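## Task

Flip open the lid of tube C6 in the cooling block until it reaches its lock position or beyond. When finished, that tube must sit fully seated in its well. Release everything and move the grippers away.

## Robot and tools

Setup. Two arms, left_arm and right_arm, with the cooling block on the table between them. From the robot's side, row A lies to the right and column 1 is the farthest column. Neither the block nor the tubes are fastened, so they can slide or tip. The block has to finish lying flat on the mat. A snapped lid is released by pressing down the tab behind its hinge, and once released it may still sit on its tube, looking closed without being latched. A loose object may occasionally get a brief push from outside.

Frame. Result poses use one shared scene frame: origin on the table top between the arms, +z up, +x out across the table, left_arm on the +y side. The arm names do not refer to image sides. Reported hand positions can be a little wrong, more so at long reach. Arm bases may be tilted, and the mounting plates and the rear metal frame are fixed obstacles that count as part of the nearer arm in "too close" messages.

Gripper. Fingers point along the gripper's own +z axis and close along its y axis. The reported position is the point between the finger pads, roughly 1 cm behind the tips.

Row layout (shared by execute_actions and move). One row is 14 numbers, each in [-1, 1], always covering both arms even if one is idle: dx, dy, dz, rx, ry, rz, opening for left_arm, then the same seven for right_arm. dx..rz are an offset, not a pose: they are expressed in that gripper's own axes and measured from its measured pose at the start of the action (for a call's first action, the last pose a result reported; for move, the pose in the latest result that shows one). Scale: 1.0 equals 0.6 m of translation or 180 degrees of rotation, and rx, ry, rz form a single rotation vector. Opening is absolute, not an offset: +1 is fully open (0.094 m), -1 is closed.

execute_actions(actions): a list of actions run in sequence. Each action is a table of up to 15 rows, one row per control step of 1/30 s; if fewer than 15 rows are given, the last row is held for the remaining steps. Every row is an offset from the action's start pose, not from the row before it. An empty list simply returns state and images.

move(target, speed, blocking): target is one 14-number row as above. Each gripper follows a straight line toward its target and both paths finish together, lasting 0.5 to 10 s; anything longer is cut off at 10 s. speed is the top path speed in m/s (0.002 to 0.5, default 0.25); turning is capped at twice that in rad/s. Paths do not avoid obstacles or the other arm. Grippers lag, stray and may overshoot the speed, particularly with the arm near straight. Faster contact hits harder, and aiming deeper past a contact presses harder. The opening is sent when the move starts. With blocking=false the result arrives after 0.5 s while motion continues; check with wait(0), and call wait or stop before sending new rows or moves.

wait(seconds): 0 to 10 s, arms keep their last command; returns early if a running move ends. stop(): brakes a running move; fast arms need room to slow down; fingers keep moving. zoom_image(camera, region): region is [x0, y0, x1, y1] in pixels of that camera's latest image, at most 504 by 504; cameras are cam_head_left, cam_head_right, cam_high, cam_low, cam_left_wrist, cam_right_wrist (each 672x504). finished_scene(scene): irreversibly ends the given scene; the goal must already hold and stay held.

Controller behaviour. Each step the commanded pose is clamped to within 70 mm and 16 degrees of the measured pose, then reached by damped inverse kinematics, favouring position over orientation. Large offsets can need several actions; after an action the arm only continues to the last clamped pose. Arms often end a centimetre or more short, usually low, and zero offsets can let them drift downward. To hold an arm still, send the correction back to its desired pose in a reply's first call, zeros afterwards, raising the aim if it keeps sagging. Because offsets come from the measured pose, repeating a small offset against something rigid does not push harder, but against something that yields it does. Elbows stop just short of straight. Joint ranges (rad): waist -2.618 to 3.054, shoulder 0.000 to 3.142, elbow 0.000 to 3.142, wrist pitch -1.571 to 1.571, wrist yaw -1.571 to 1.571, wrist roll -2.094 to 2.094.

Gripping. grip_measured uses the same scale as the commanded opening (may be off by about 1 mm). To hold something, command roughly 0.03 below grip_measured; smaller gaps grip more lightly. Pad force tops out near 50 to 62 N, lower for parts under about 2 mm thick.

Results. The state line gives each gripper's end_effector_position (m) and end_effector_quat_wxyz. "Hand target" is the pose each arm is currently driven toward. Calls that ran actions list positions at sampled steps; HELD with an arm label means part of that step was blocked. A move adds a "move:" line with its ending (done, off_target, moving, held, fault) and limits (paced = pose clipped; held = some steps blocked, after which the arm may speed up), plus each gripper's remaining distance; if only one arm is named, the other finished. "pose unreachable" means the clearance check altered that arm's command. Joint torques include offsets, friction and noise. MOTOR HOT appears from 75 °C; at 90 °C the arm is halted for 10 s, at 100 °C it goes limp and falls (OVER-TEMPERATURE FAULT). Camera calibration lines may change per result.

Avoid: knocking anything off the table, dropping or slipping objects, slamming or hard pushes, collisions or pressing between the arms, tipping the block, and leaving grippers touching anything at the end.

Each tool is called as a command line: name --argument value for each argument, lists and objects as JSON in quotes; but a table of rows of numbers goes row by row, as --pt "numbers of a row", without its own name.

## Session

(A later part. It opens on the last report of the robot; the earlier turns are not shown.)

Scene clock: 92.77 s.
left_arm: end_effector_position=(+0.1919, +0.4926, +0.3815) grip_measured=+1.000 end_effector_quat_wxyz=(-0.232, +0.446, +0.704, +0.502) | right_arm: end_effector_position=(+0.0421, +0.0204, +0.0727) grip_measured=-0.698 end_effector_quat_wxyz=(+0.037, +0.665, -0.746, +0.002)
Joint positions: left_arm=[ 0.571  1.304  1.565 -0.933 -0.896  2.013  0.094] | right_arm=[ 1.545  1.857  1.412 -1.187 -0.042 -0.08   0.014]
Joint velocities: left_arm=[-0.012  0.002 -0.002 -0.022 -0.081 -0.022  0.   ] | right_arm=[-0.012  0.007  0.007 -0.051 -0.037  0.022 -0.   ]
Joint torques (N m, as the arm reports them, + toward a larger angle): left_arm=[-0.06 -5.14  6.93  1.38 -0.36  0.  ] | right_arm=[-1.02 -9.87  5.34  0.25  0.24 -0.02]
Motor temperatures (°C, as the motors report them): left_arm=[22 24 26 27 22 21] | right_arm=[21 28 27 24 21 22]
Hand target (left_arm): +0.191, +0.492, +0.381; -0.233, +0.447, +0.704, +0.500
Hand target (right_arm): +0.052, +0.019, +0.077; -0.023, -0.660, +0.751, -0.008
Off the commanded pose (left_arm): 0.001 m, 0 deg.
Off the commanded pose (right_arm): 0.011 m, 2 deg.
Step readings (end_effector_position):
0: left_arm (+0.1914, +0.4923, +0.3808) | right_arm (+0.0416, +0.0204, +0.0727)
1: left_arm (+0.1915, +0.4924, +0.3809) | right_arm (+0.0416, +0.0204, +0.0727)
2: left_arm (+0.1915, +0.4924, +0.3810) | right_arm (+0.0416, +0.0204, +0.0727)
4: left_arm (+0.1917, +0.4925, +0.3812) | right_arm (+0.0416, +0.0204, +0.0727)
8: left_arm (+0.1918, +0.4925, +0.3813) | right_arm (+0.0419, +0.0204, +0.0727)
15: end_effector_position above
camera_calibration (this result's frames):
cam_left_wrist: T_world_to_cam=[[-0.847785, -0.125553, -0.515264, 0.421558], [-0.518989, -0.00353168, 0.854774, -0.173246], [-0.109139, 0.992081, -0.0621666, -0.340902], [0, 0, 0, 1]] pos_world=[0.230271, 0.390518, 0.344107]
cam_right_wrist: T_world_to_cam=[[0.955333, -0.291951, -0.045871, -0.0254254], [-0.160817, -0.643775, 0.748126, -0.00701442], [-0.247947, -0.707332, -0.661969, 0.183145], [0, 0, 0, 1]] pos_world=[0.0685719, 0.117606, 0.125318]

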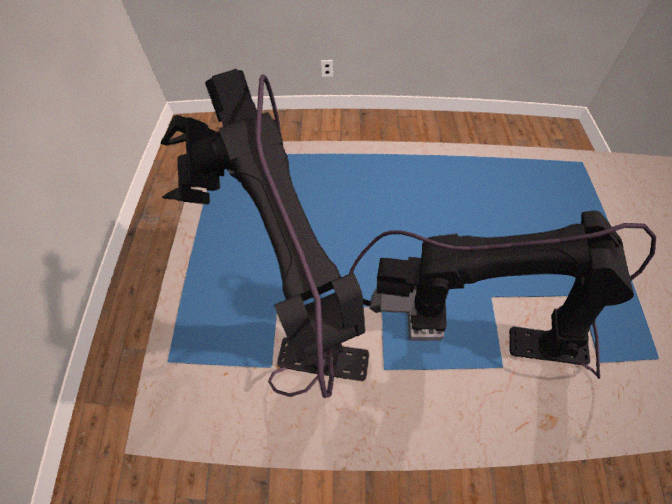

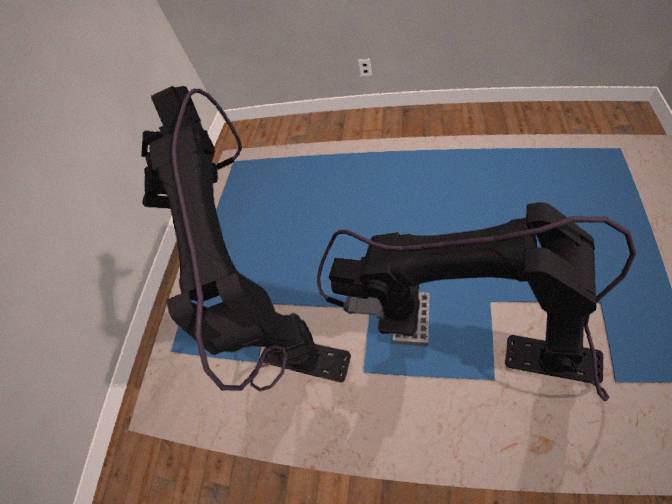

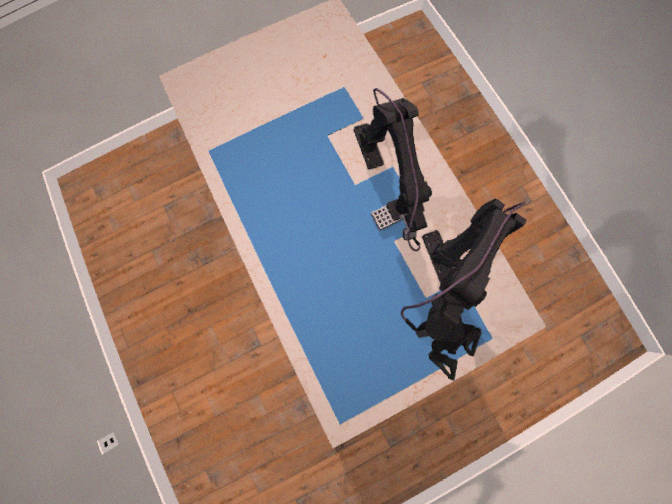

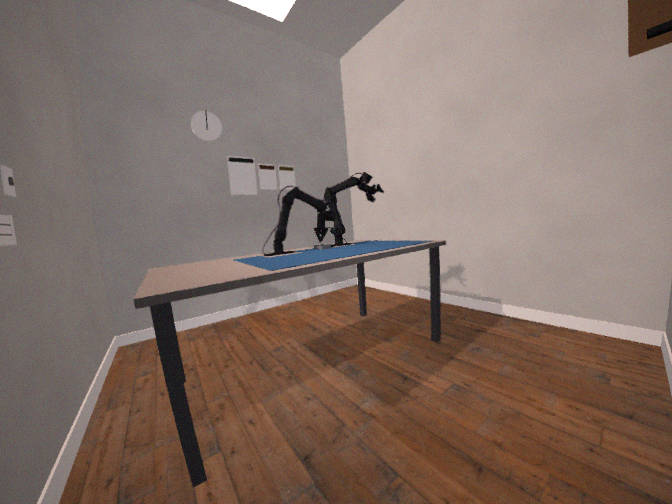

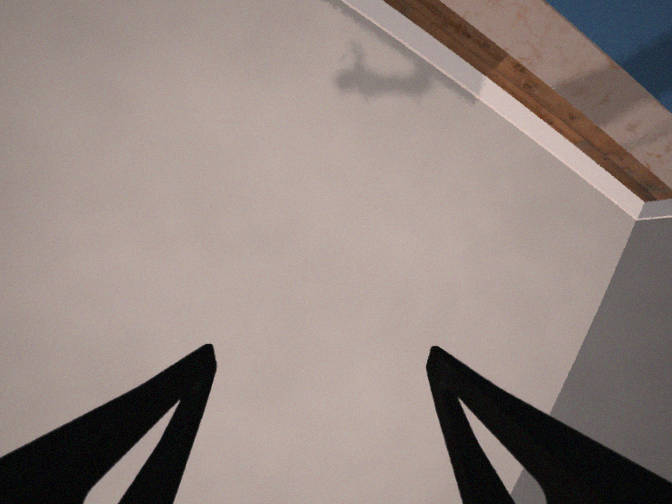

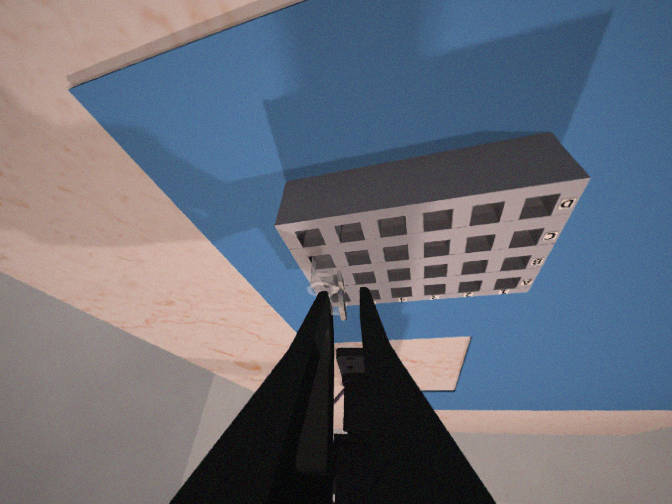

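execute_actions --actions '[[[0,0,0,0,0,0,1,-0.0005,0.00018,-0.0077,0.00038,-0.0048,-0.00014,-0.66],[0,0,0,0,0,0,1,-0.0005,0.00018,-0.0077,0.00038,-0.0048,-0.00014,-0.62],[0,0,0,0,0,0,1,-0.0005,0.00018,-0.0077,0.00038,-0.0048,-0.00014,-0.62],[0,0,0,0,0,0,1,-0.0008,0.0003,-0.0128,0.00064,-0.0079,-0.00023,-0.62],[0,0,0,0,0,0,1,-0.0011,0.0004,-0.0169,0.00084,-0.0105,-0.0003,-0.62],[0,0,0,0,0,0,1,-0.00133,0.0005,-0.0209,0.00105,-0.013,-0.00037,-0.62]]]'

zoom_image --camera "cam_right_wrist" --region '[280, 240, 430, 365]'

Scene clock: 98.23 s.
left_arm: end_effector_position=(+0.1924, +0.4928, +0.3821) grip_measured=+1.000 end_effector_quat_wxyz=(-0.231, +0.444, +0.704, +0.503) | right_arm: end_effector_position=(+0.0417, +0.0204, +0.0727) grip_measured=-0.621 end_effector_quat_wxyz=(+0.038, +0.665, -0.746, +0.001)
Joint positions: left_arm=[ 0.571  1.304  1.565 -0.928 -0.896  2.013  0.094] | right_arm=[ 1.545  1.857  1.412 -1.187 -0.044 -0.08   0.018]
Joint velocities: left_arm=[-0.027 -0.007 -0.002 -0.007  0.051  0.081  0.   ] | right_arm=[-0.012 -0.012  0.002 -0.095  0.037 -0.095 -0.   ]
Joint torques (N m, as the arm reports them, + toward a larger angle): left_arm=[-0.05 -5.12  6.93  1.38 -0.36  0.  ] | right_arm=[ -0.13 -12.14   5.28   0.27   0.01  -0.02]
Motor temperatures (°C, as the motors report them): left_arm=[22 24 26 27 22 21] | right_arm=[21 28 27 24 21 22]
Hand target (left_arm): +0.192, +0.493, +0.381; -0.232, +0.446, +0.704, +0.502
Hand target (right_arm): +0.043, +0.022, +0.085; -0.021, -0.666, +0.746, +0.010
Off the commanded pose (left_arm): 0.001 m, 0 deg.
Off the commanded pose (right_arm): 0.013 m, 2 deg.
Step readings (end_effector_position):
0: left_arm (+0.1919, +0.4926, +0.3815) | right_arm (+0.0421, +0.0204, +0.0727)
1: left_arm (+0.1920, +0.4926, +0.3816) | right_arm (+0.0418, +0.0204, +0.0727)
2: left_arm (+0.1921, +0.4926, +0.3817) | right_arm (+0.0417, +0.0204, +0.0727)
4: left_arm (+0.1922, +0.4927, +0.3818) | right_arm (+0.0417, +0.0204, +0.0727)
8: left_arm (+0.1923, +0.4928, +0.3820) | right_arm (+0.0417, +0.0204, +0.0727)
15: end_effector_position above
camera_calibration (this result's frames):
cam_left_wrist: T_world_to_cam=[[-0.845632, -0.124569, -0.519027, 0.422857], [-0.522543, -0.00515683, 0.852598, -0.171243], [-0.108884, 0.992198, -0.0607317, -0.341679], [0, 0, 0, 1]] pos_world=[0.230897, 0.390804, 0.344725]
cam_right_wrist: T_world_to_cam=[[0.955186, -0.292065, -0.0481405, -0.024846], [-0.15923, -0.644078, 0.748204, -0.00710673], [-0.249531, -0.707009, -0.66172, 0.183155], [0, 0, 0, 1]] pos_world=[0.0683037, 0.117658, 0.125318]

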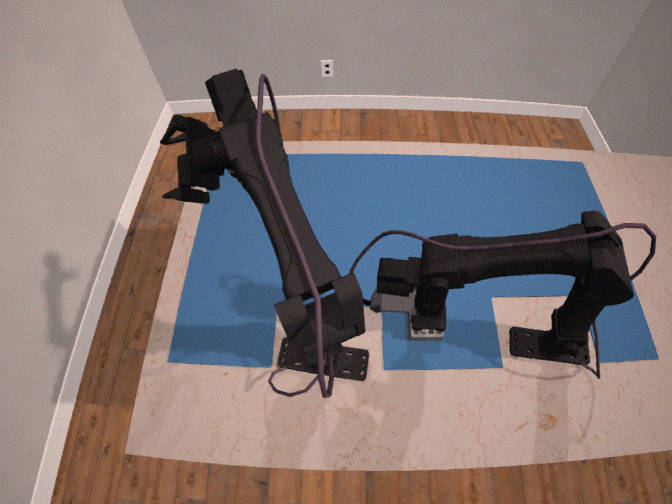

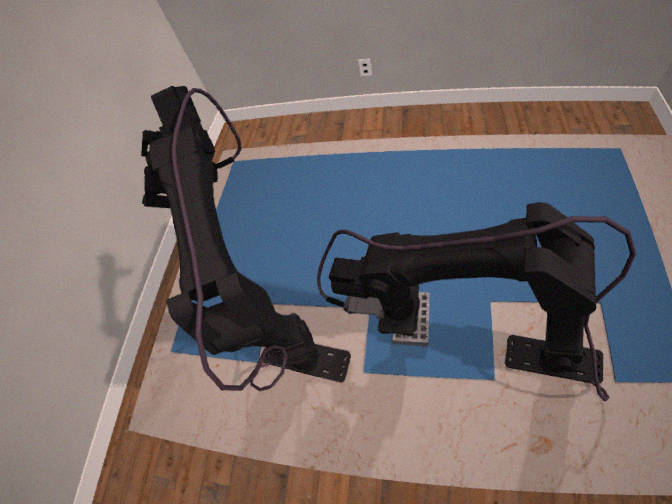

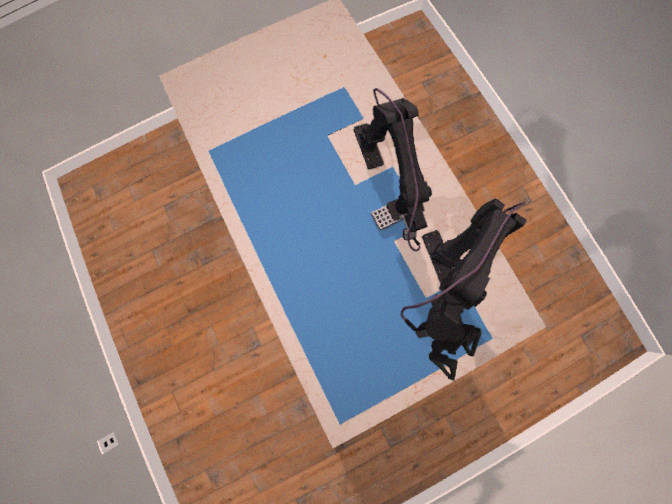

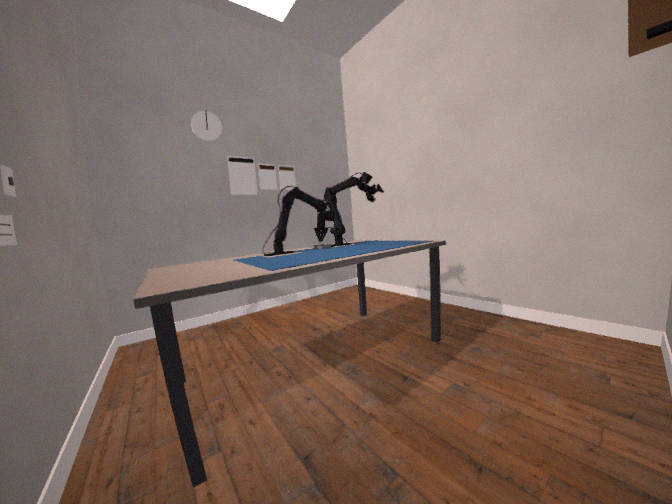

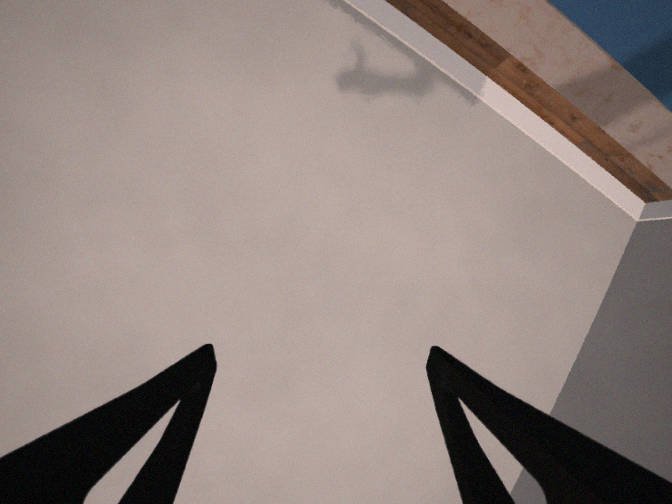

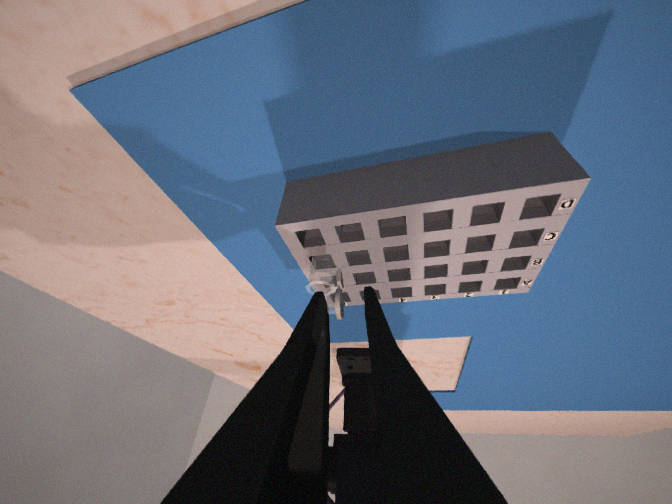

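Region (280, 240, 430, 365) of cam_right_wrist's 672x504 image, scaled by 3.360, with more detail than that image has.

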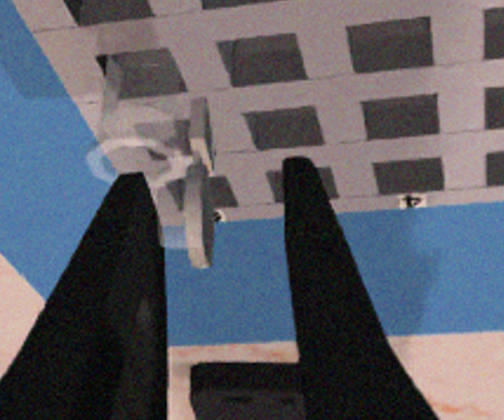

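zoom_image --camera "cam_right_wrist" --region '[300, 260, 372, 330]'

Region (300, 260, 372, 330) of cam_right_wrist's 672x504 image, scaled by 7.000, with more detail than that image has; it fills the top 490 rows of this view, and the rest is white.

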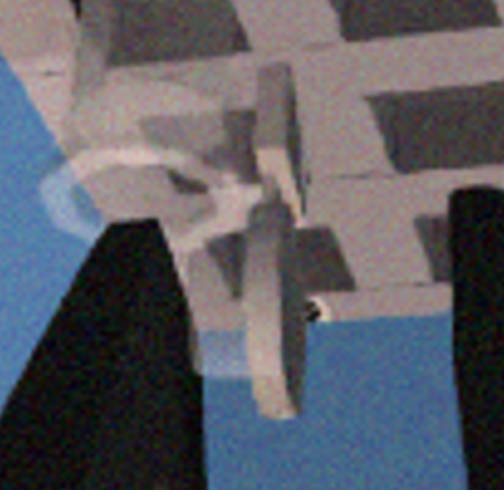

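execute_actions --actions '[[[0,0,0,0,0,0,1,-0.00195,0.00073,-0.0306,0.00153,-0.019,-0.00054,-0.62],[0,0,0,0,0,0,1,-0.00195,0.00073,-0.0306,0.00153,-0.019,-0.00054,-0.62],[0,0,0,0,0,0,1,-0.0013,0.00049,-0.0204,0.00102,-0.0127,-0.00036,-0.62],[0,0,0,0,0,0,1,-0.0013,0.00049,-0.0204,0.00102,-0.0127,-0.00036,-0.62],[0,0,0,0,0,0,1,-0.0013,0.00049,-0.0204,0.00102,-0.0127,-0.00036,-0.62],[0,0,0,0,0,0,1,-0.0013,0.00049,-0.0204,0.00102,-0.0127,-0.00036,-0.62],[0,0,0,0,0,0,1,-0.0011,-0.0022,-0.0205,0.0021,-0.0126,0.0006,-0.64],[0,0,0,0,0,0,1,-0.0009,-0.0049,-0.0205,0.0032,-0.0126,0.0016,-0.66],[0,0,0,0,0,0,1,-0.0008,-0.0076,-0.0206,0.0043,-0.0125,0.0026,-0.68],[0,0,0,0,0,0,1,-0.0006,-0.0103,-0.0206,0.0054,-0.0124,0.0036,-0.70],[0,0,0,0,0,0,1,-0.0004,-0.013,-0.0207,0.0065,-0.0124,0.0046,-0.70],[0,0,0,0,0,0,1,-0.0002,-0.0157,-0.0207,0.0077,-0.0123,0.0056,-0.70],[0,0,0,0,0,0,1,0,-0.0183,-0.0208,0.0088,-0.0122,0.0066,-0.70]]]'

wait --seconds 0.2

zoom_image --camera "cam_right_wrist" --region '[280, 240, 430, 365]'

Scene clock: 105.27 s.
left_arm: end_effector_position=(+0.1928, +0.4930, +0.3828) grip_measured=+1.000 end_effector_quat_wxyz=(-0.230, +0.443, +0.704, +0.505) | right_arm: end_effector_position=(+0.0449, +0.0205, +0.0770) grip_measured=-0.698 end_effector_quat_wxyz=(+0.032, +0.662, -0.749, -0.003)
Joint positions: left_arm=[ 0.571  1.304  1.565 -0.924 -0.896  2.013  0.094] | right_arm=[ 1.537  1.843  1.412 -1.187 -0.043 -0.08   0.014]
Joint velocities: left_arm=[ 0.017 -0.007 -0.007 -0.037 -0.066 -0.007  0.   ] | right_arm=[-0.061 -0.007  0.017  0.037 -0.022  0.007  0.   ]
Joint torques (N m, as the arm reports them, + toward a larger angle): left_arm=[-0.05 -5.14  6.94  1.37 -0.36  0.  ] | right_arm=[ -0.73 -10.73   5.38   0.29   0.17  -0.01]
Motor temperatures (°C, as the motors report them): left_arm=[22 24 26 27 22 21] | right_arm=[21 30 27 24 21 22]
Hand target (left_arm): +0.192, +0.493, +0.382; -0.231, +0.444, +0.704, +0.503
Hand target (right_arm): +0.053, +0.020, +0.085; -0.014, -0.658, +0.753, +0.001
Off the commanded pose (left_arm): 0.001 m, 0 deg.
Off the commanded pose (right_arm): 0.011 m, 2 deg.
Step readings (end_effector_position):
0: left_arm (+0.1924, +0.4928, +0.3822) | right_arm (+0.0417, +0.0204, +0.0727)
1: left_arm (+0.1924, +0.4928, +0.3822) | right_arm (+0.0418, +0.0205, +0.0734)
2: left_arm (+0.1925, +0.4929, +0.3823) | right_arm (+0.0418, +0.0207, +0.0746)
4: left_arm (+0.1926, +0.4929, +0.3825) | right_arm (+0.0418, +0.0210, +0.0767)
8: left_arm (+0.1928, +0.4930, +0.3827) | right_arm (+0.0418, +0.0210, +0.0770)
15: end_effector_position above
camera_calibration (this result's frames):
cam_left_wrist: T_world_to_cam=[[-0.843463, -0.123577, -0.522779, 0.424148], [-0.526088, -0.00677782, 0.850403, -0.169233], [-0.108634, 0.992312, -0.0592956, -0.342454], [0, 0, 0, 1]] pos_world=[0.23152, 0.391089, 0.345346]
cam_right_wrist: T_world_to_cam=[[0.952796, -0.299718, -0.0484745, -0.0273269], [-0.167759, -0.65278, 0.738739, -0.00849015], [-0.253056, -0.695735, -0.672247, 0.187592], [0, 0, 0, 1]] pos_world=[0.0720841, 0.116782, 0.131056]

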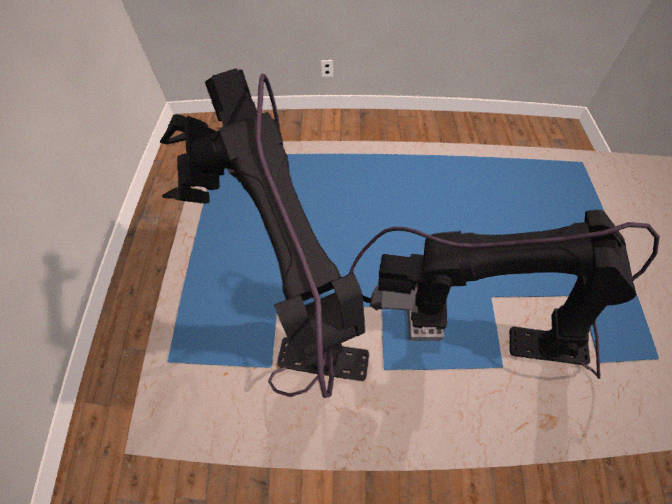

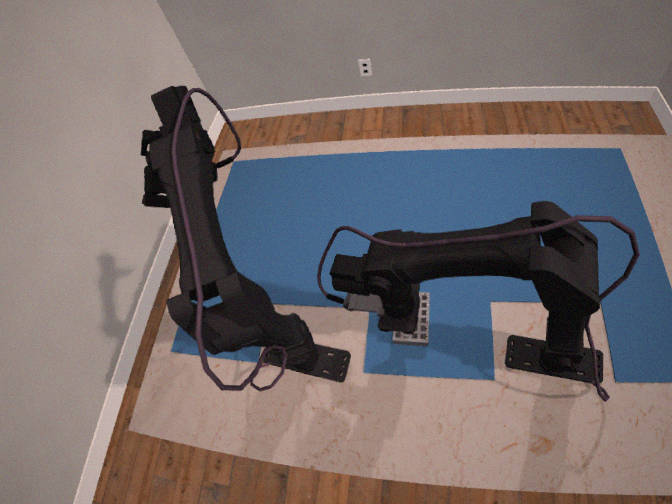

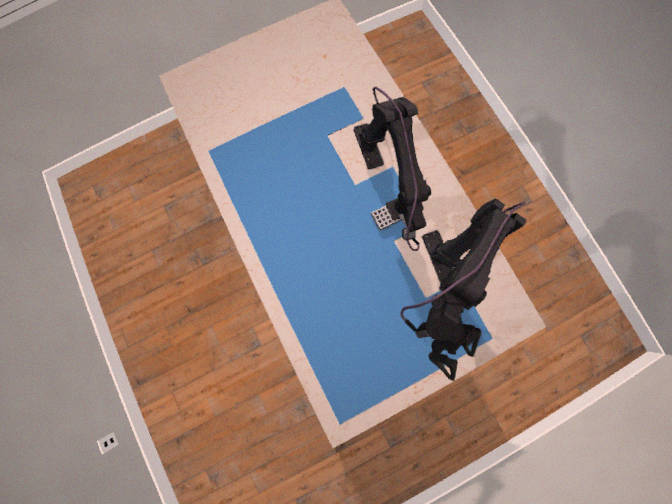

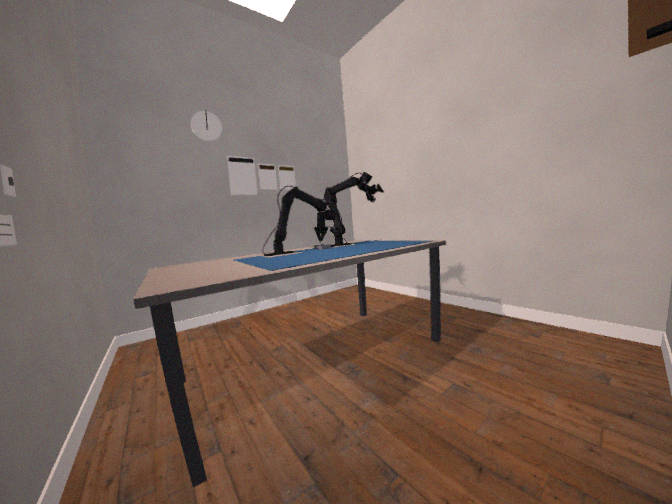

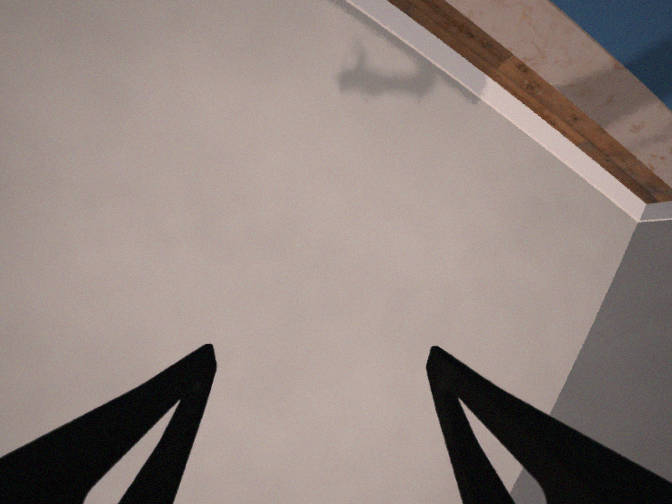

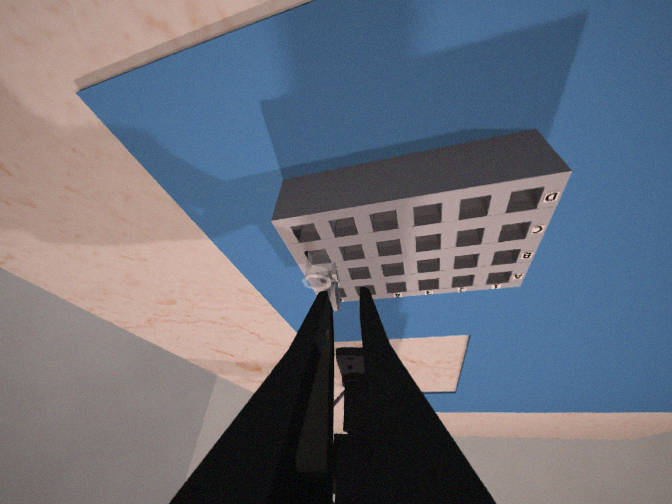

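Scene clock: 105.47 s.
left_arm: end_effector_position=(+0.1929, +0.4930, +0.3828) grip_measured=+1.000 end_effector_quat_wxyz=(-0.230, +0.443, +0.704, +0.505) | right_arm: end_effector_position=(+0.0455, +0.0204, +0.0770) grip_measured=-0.698 end_effector_quat_wxyz=(+0.032, +0.662, -0.749, -0.003)
Joint positions: left_arm=[ 0.571  1.304  1.565 -0.923 -0.896  2.013  0.094] | right_arm=[ 1.535  1.843  1.412 -1.187 -0.043 -0.08   0.014]
Joint velocities: left_arm=[-0.002 -0.012 -0.002 -0.037  0.037  0.022  0.   ] | right_arm=[ 0.017 -0.022 -0.002 -0.022 -0.081 -0.022 -0.001]
Joint torques (N m, as the arm reports them, + toward a larger angle): left_arm=[-0.05 -5.14  6.94  1.4  -0.36  0.01] | right_arm=[ -0.81 -10.67   5.42   0.29   0.22  -0.02]
Motor temperatures (°C, as the motors report them): left_arm=[22 24 26 27 22 21] | right_arm=[21 30 27 24 21 22]
Hand target (left_arm): +0.192, +0.493, +0.382; -0.231, +0.444, +0.704, +0.503
Hand target (right_arm): +0.053, +0.020, +0.085; -0.014, -0.658, +0.753, +0.001
Off the commanded pose (left_arm): 0.001 m, 0 deg.
Off the commanded pose (right_arm): 0.011 m, 2 deg.
wait: 0.20 s; at rest by 0.17 s
camera_calibration (this result's frames):
cam_left_wrist: T_world_to_cam=[[-0.843282, -0.123494, -0.523091, 0.424255], [-0.526383, -0.00691271, 0.85022, -0.169065], [-0.108613, 0.992321, -0.0591758, -0.342519], [0, 0, 0, 1]] pos_world=[0.231572, 0.391113, 0.345398]
cam_right_wrist: T_world_to_cam=[[0.952222, -0.301535, -0.0484745, -0.0278811], [-0.169004, -0.652459, 0.738739, -0.00840807], [-0.254383, -0.695251, -0.672247, 0.187723], [0, 0, 0, 1]] pos_world=[0.0728814, 0.116621, 0.131056]

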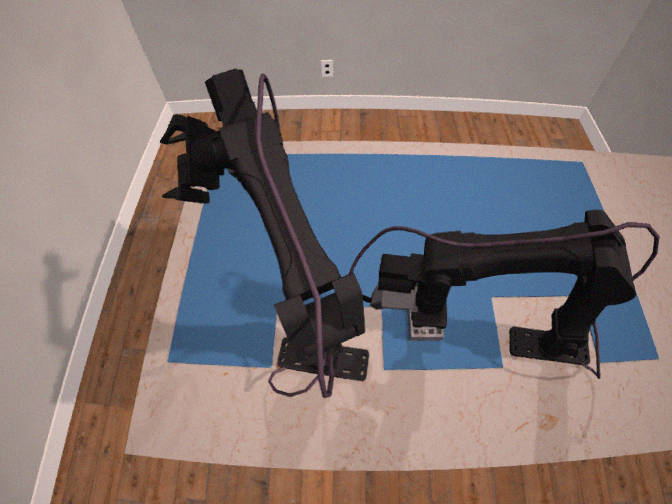

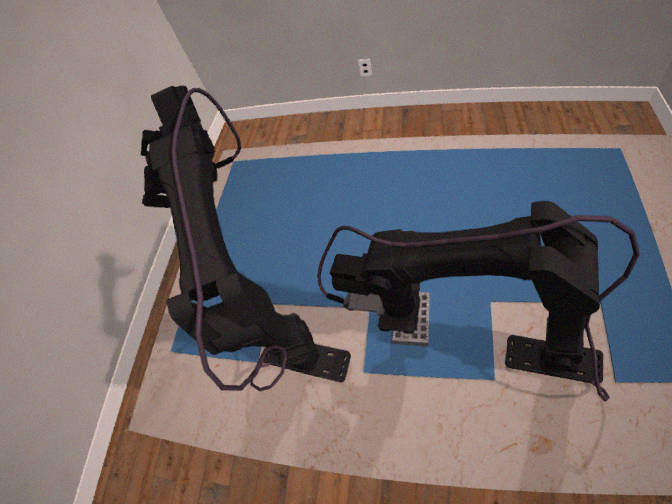

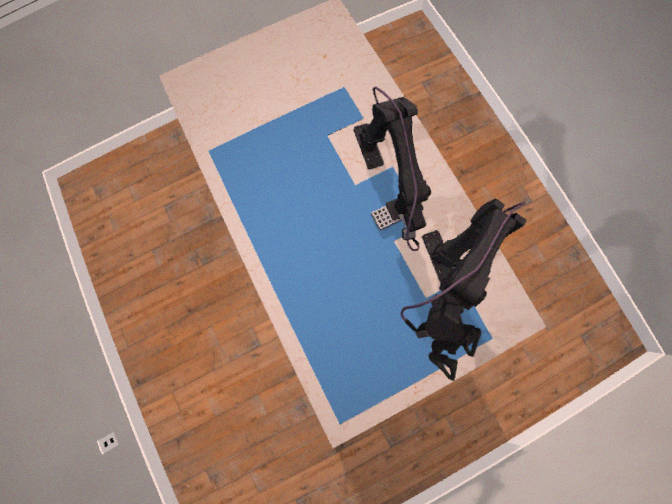

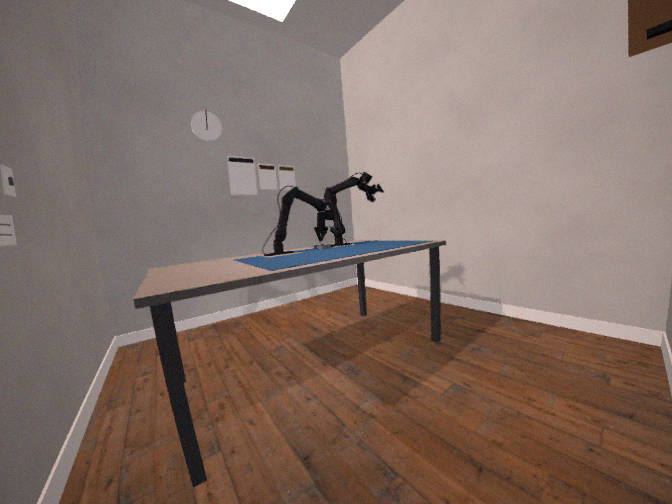

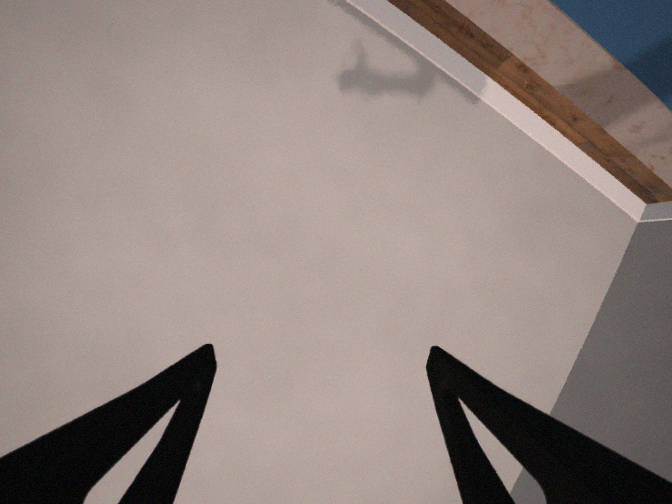

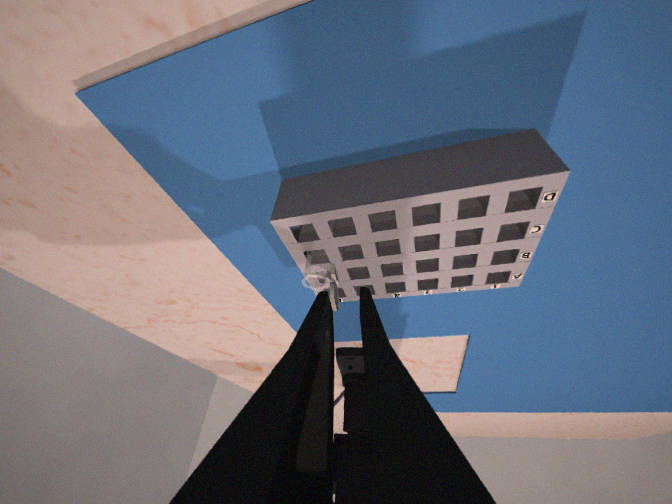

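Region (280, 240, 430, 365) of cam_right_wrist's 672x504 image, scaled by 3.360, with more detail than that image has.

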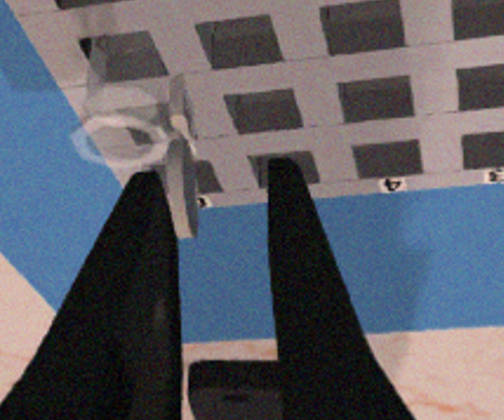

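execute_actions --actions '[[[0,0,0,0,0,0,1,0.0003,-0.014,-0.0104,0.0082,-0.0058,0.0041,-0.70],[0,0,0,0,0,0,1,0.0004,-0.0152,-0.0104,0.0084,-0.0058,0.0047,-0.70],[0,0,0,0,0,0,1,0.0005,-0.0163,-0.0105,0.0087,-0.0058,0.0053,-0.70],[0,0,0,0,0,0,1,0.00055,-0.0175,-0.0105,0.0089,-0.0058,0.0058,-0.70],[0,0,0,0,0,0,1,0.0006,-0.0187,-0.0105,0.0091,-0.0058,0.0064,-0.70],[0,0,0,0,0,0,1,0.0007,-0.0198,-0.0105,0.0093,-0.0058,0.007,-0.70],[0,0,0,0,0,0,1,0.0008,-0.021,-0.0106,0.0096,-0.0058,0.0075,-0.70],[0,0,0,0,0,0,1,0.00085,-0.0222,-0.0106,0.0098,-0.0058,0.0081,-0.70]]]'

zoom_image --camera "cam_right_wrist" --region '[270, 230, 420, 355]'

Scene clock: 109.03 s.
left_arm: end_effector_position=(+0.1933, +0.4932, +0.3835) grip_measured=+1.000 end_effector_quat_wxyz=(-0.229, +0.442, +0.704, +0.507) | right_arm: end_effector_position=(+0.0491, +0.0197, +0.0770) grip_measured=-0.698 end_effector_quat_wxyz=(+0.032, +0.657, -0.753, -0.003)
Joint positions: left_arm=[ 0.571  1.304  1.565 -0.919 -0.896  2.013  0.094] | right_arm=[ 1.523  1.843  1.412 -1.187 -0.043 -0.08   0.014]
Joint velocities: left_arm=[-0.002  0.002 -0.017  0.051 -0.037 -0.051  0.   ] | right_arm=[-0.017 -0.007 -0.012  0.037  0.037 -0.022 -0.   ]
Joint torques (N m, as the arm reports them, + toward a larger angle): left_arm=[-0.05 -5.13  6.95  1.42 -0.35  0.  ] | right_arm=[ -1.1  -10.15   5.38   0.29   0.27  -0.03]
Motor temperatures (°C, as the motors report them): left_arm=[22 24 26 27 22 21] | right_arm=[21 30 27 24 21 22]
Hand target (left_arm): +0.193, +0.493, +0.383; -0.230, +0.443, +0.704, +0.505
Hand target (right_arm): +0.059, +0.019, +0.083; -0.015, -0.652, +0.758, -0.003
Off the commanded pose (left_arm): 0.001 m, 0 deg.
Off the commanded pose (right_arm): 0.011 m, 2 deg.
Step readings (end_effector_position):
0: left_arm (+0.1929, +0.4930, +0.3828) | right_arm (+0.0455, +0.0204, +0.0770)
1: left_arm (+0.1929, +0.4930, +0.3829) | right_arm (+0.0455, +0.0204, +0.0770)
2: left_arm (+0.1930, +0.4931, +0.3830) | right_arm (+0.0456, +0.0204, +0.0770)
4: left_arm (+0.1931, +0.4931, +0.3832) | right_arm (+0.0461, +0.0203, +0.0770)
8: left_arm (+0.1933, +0.4932, +0.3834) | right_arm (+0.0492, +0.0197, +0.0770)
15: end_effector_position above
camera_calibration (this result's frames):
cam_left_wrist: T_world_to_cam=[[-0.841097, -0.122495, -0.526832, 0.425535], [-0.529918, -0.00852915, 0.848006, -0.167048], [-0.10837, 0.992433, -0.0577383, -0.343293], [0, 0, 0, 1]] pos_world=[0.232192, 0.391397, 0.346022]
cam_right_wrist: T_world_to_cam=[[0.948685, -0.312426, -0.048853, -0.0311019], [-0.176196, -0.650539, 0.738752, -0.00791763], [-0.262586, -0.692235, -0.672205, 0.188523], [0, 0, 0, 1]] pos_world=[0.0776143, 0.115634, 0.131056]

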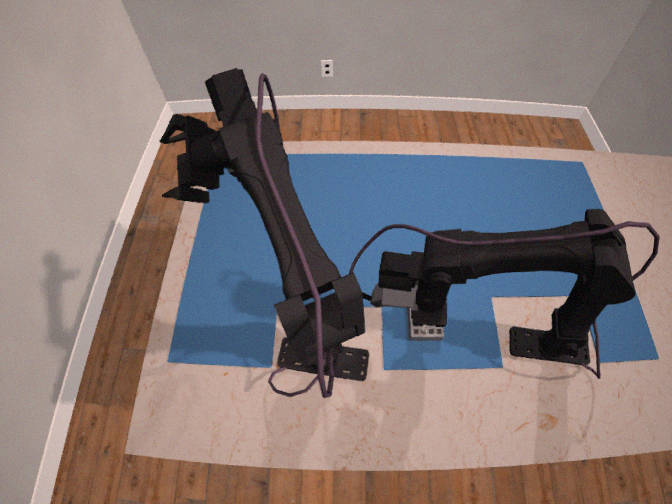

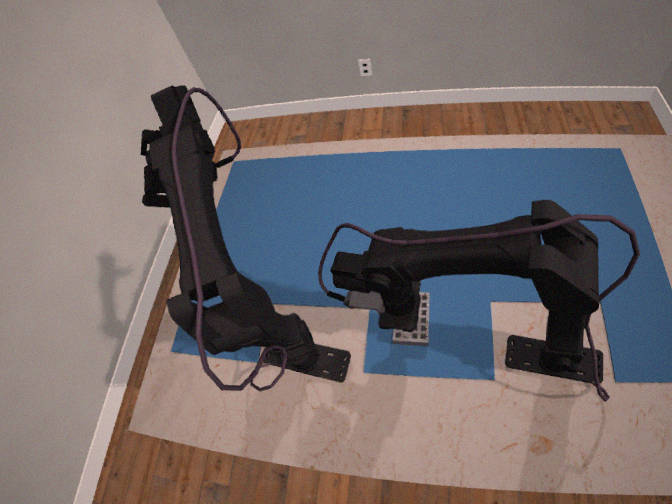

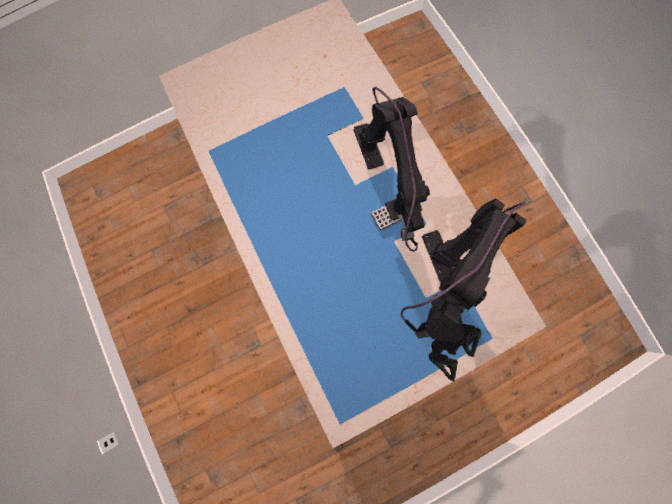

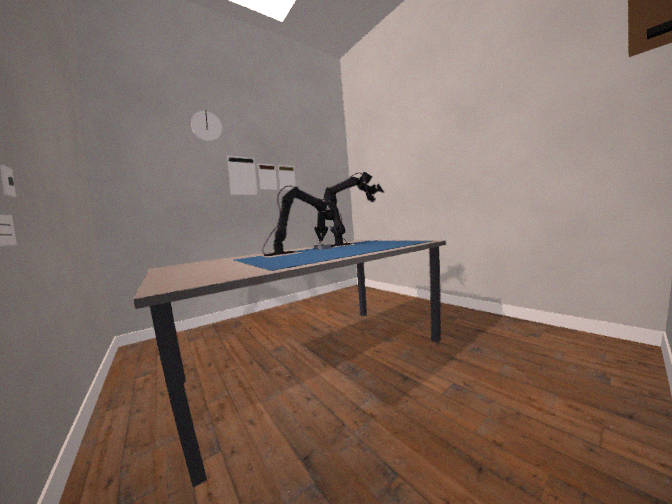

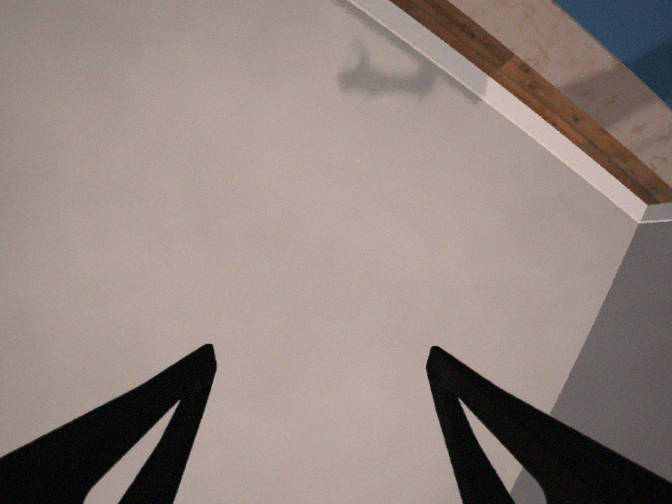

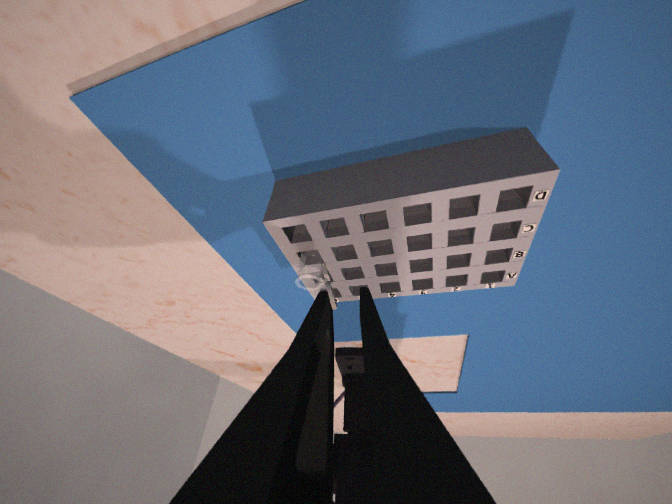

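Region (270, 230, 420, 355) of cam_right_wrist's 672x504 image, scaled by 3.360, with more detail than that image has.

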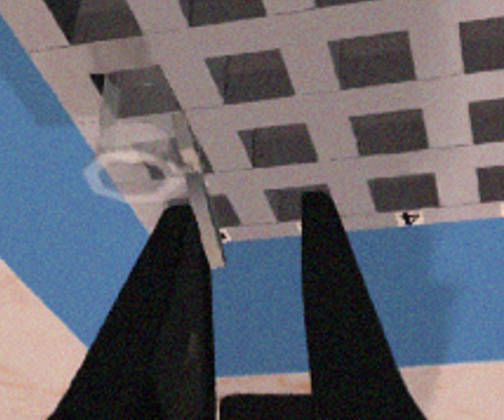

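move --target '[0,0,0,0,0,0,1,0.0275,0.008,-0.2013,0.0102,-0.1268,-0.0036,-0.67]' --speed 0.3

Scene clock: 112.93 s.
left_arm: end_effector_position=(+0.1938, +0.4935, +0.3842) grip_measured=+1.000 end_effector_quat_wxyz=(-0.228, +0.440, +0.704, +0.508) | right_arm: end_effector_position=(+0.0460, +0.0073, +0.1868) grip_measured=-0.671 end_effector_quat_wxyz=(-0.111, +0.653, -0.741, -0.110)
Joint positions: left_arm=[ 0.571  1.304  1.565 -0.914 -0.896  2.013  0.094] | right_arm=[ 1.523  1.455  1.383 -1.189 -0.045 -0.08   0.015]
Joint velocities: left_arm=[-0.007  0.022 -0.012 -0.022 -0.051 -0.051  0.   ] | right_arm=[-0.002 -0.002 -0.002  0.037  0.007 -0.066  0.   ]
Joint torques (N m, as the arm reports them, + toward a larger angle): left_arm=[-0.04 -5.13  6.95  1.4  -0.35  0.  ] | right_arm=[-0.66 -7.3   7.99  0.8  -0.04 -0.04]
Motor temperatures (°C, as the motors report them): left_arm=[22 24 26 27 22 21] | right_arm=[21 30 27 24 22 22]
Hand target (left_arm): +0.193, +0.493, +0.383; -0.229, +0.442, +0.704, +0.507
Hand target (right_arm): +0.049, +0.009, +0.200; +0.127, -0.648, +0.741, +0.123
Off the commanded pose (left_arm): 0.001 m, 0 deg.
Off the commanded pose (right_arm): 0.012 m, 2 deg.
move: off_target (right_arm)
camera_calibration (this result's frames):
cam_left_wrist: T_world_to_cam=[[-0.838711, -0.121404, -0.530871, 0.426911], [-0.533737, -0.0102755, 0.845588, -0.164855], [-0.108113, 0.99255, -0.0561796, -0.344131], [0, 0, 0, 1]] pos_world=[0.232861, 0.391703, 0.346702]
cam_right_wrist: T_world_to_cam=[[0.953755, -0.288518, -0.084316, -0.0204461], [-0.22061, -0.862414, 0.455601, -0.0411742], [-0.204165, -0.415931, -0.886182, 0.288159], [0, 0, 0, 1]] pos_world=[0.0692491, 0.078446, 0.272396]

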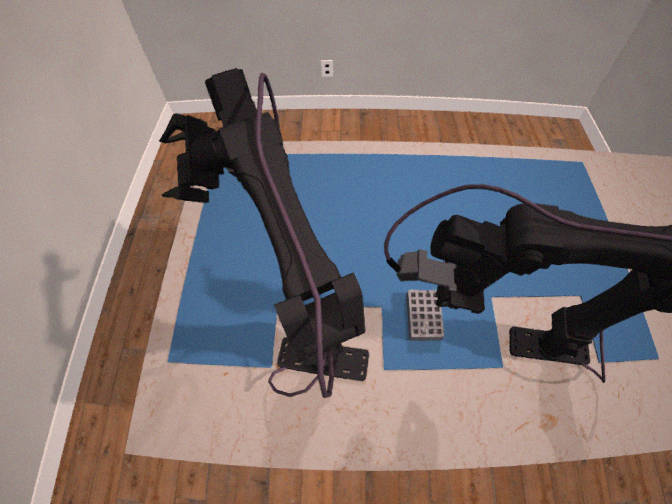

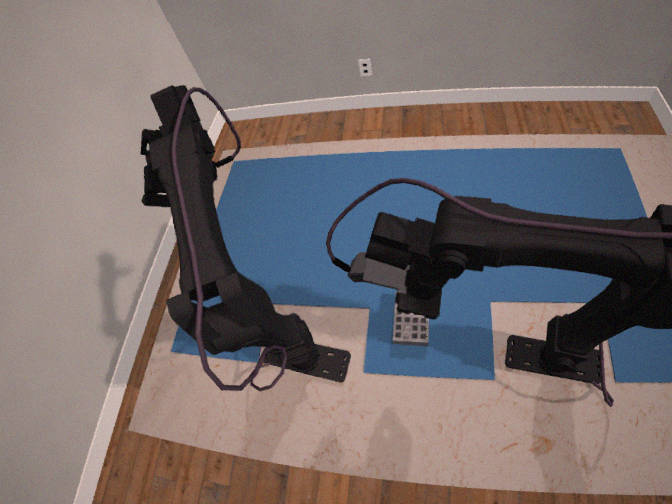

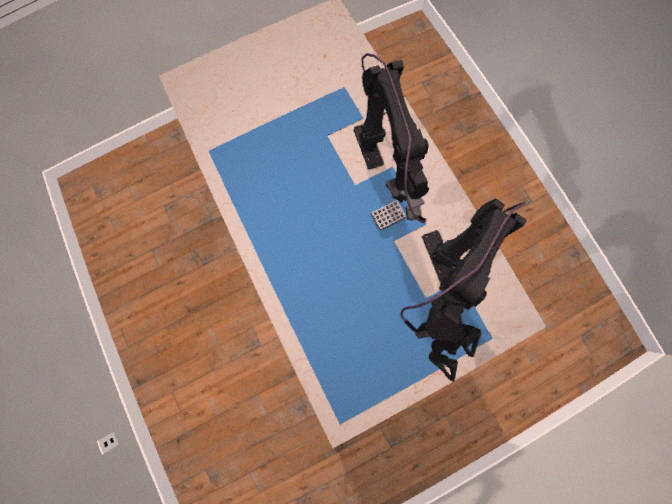

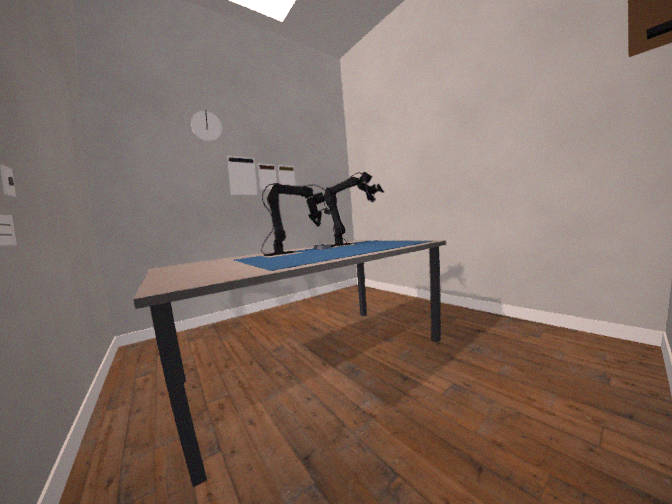

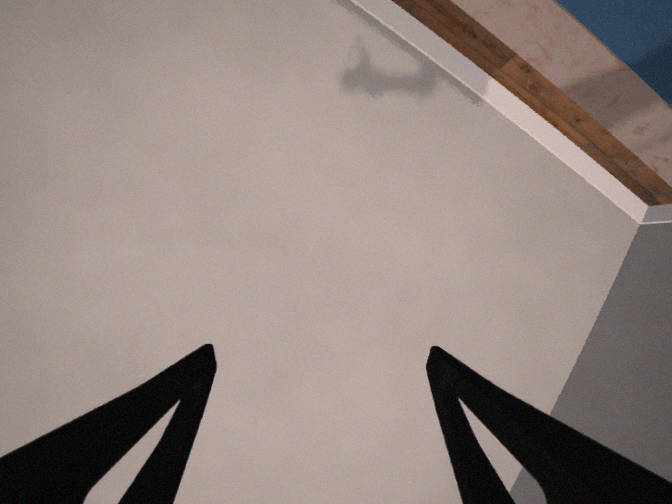

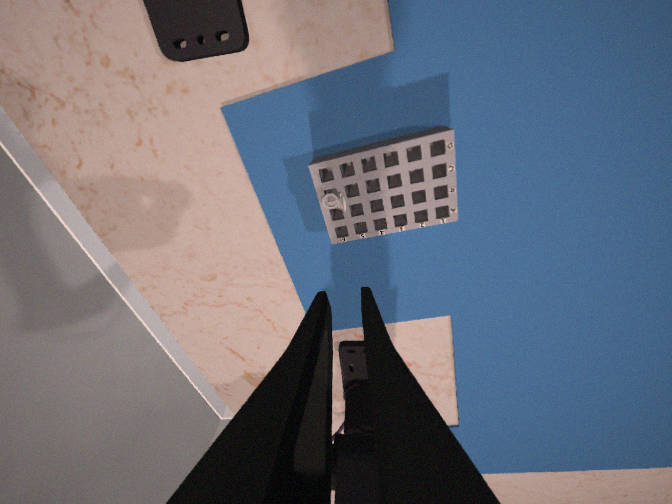

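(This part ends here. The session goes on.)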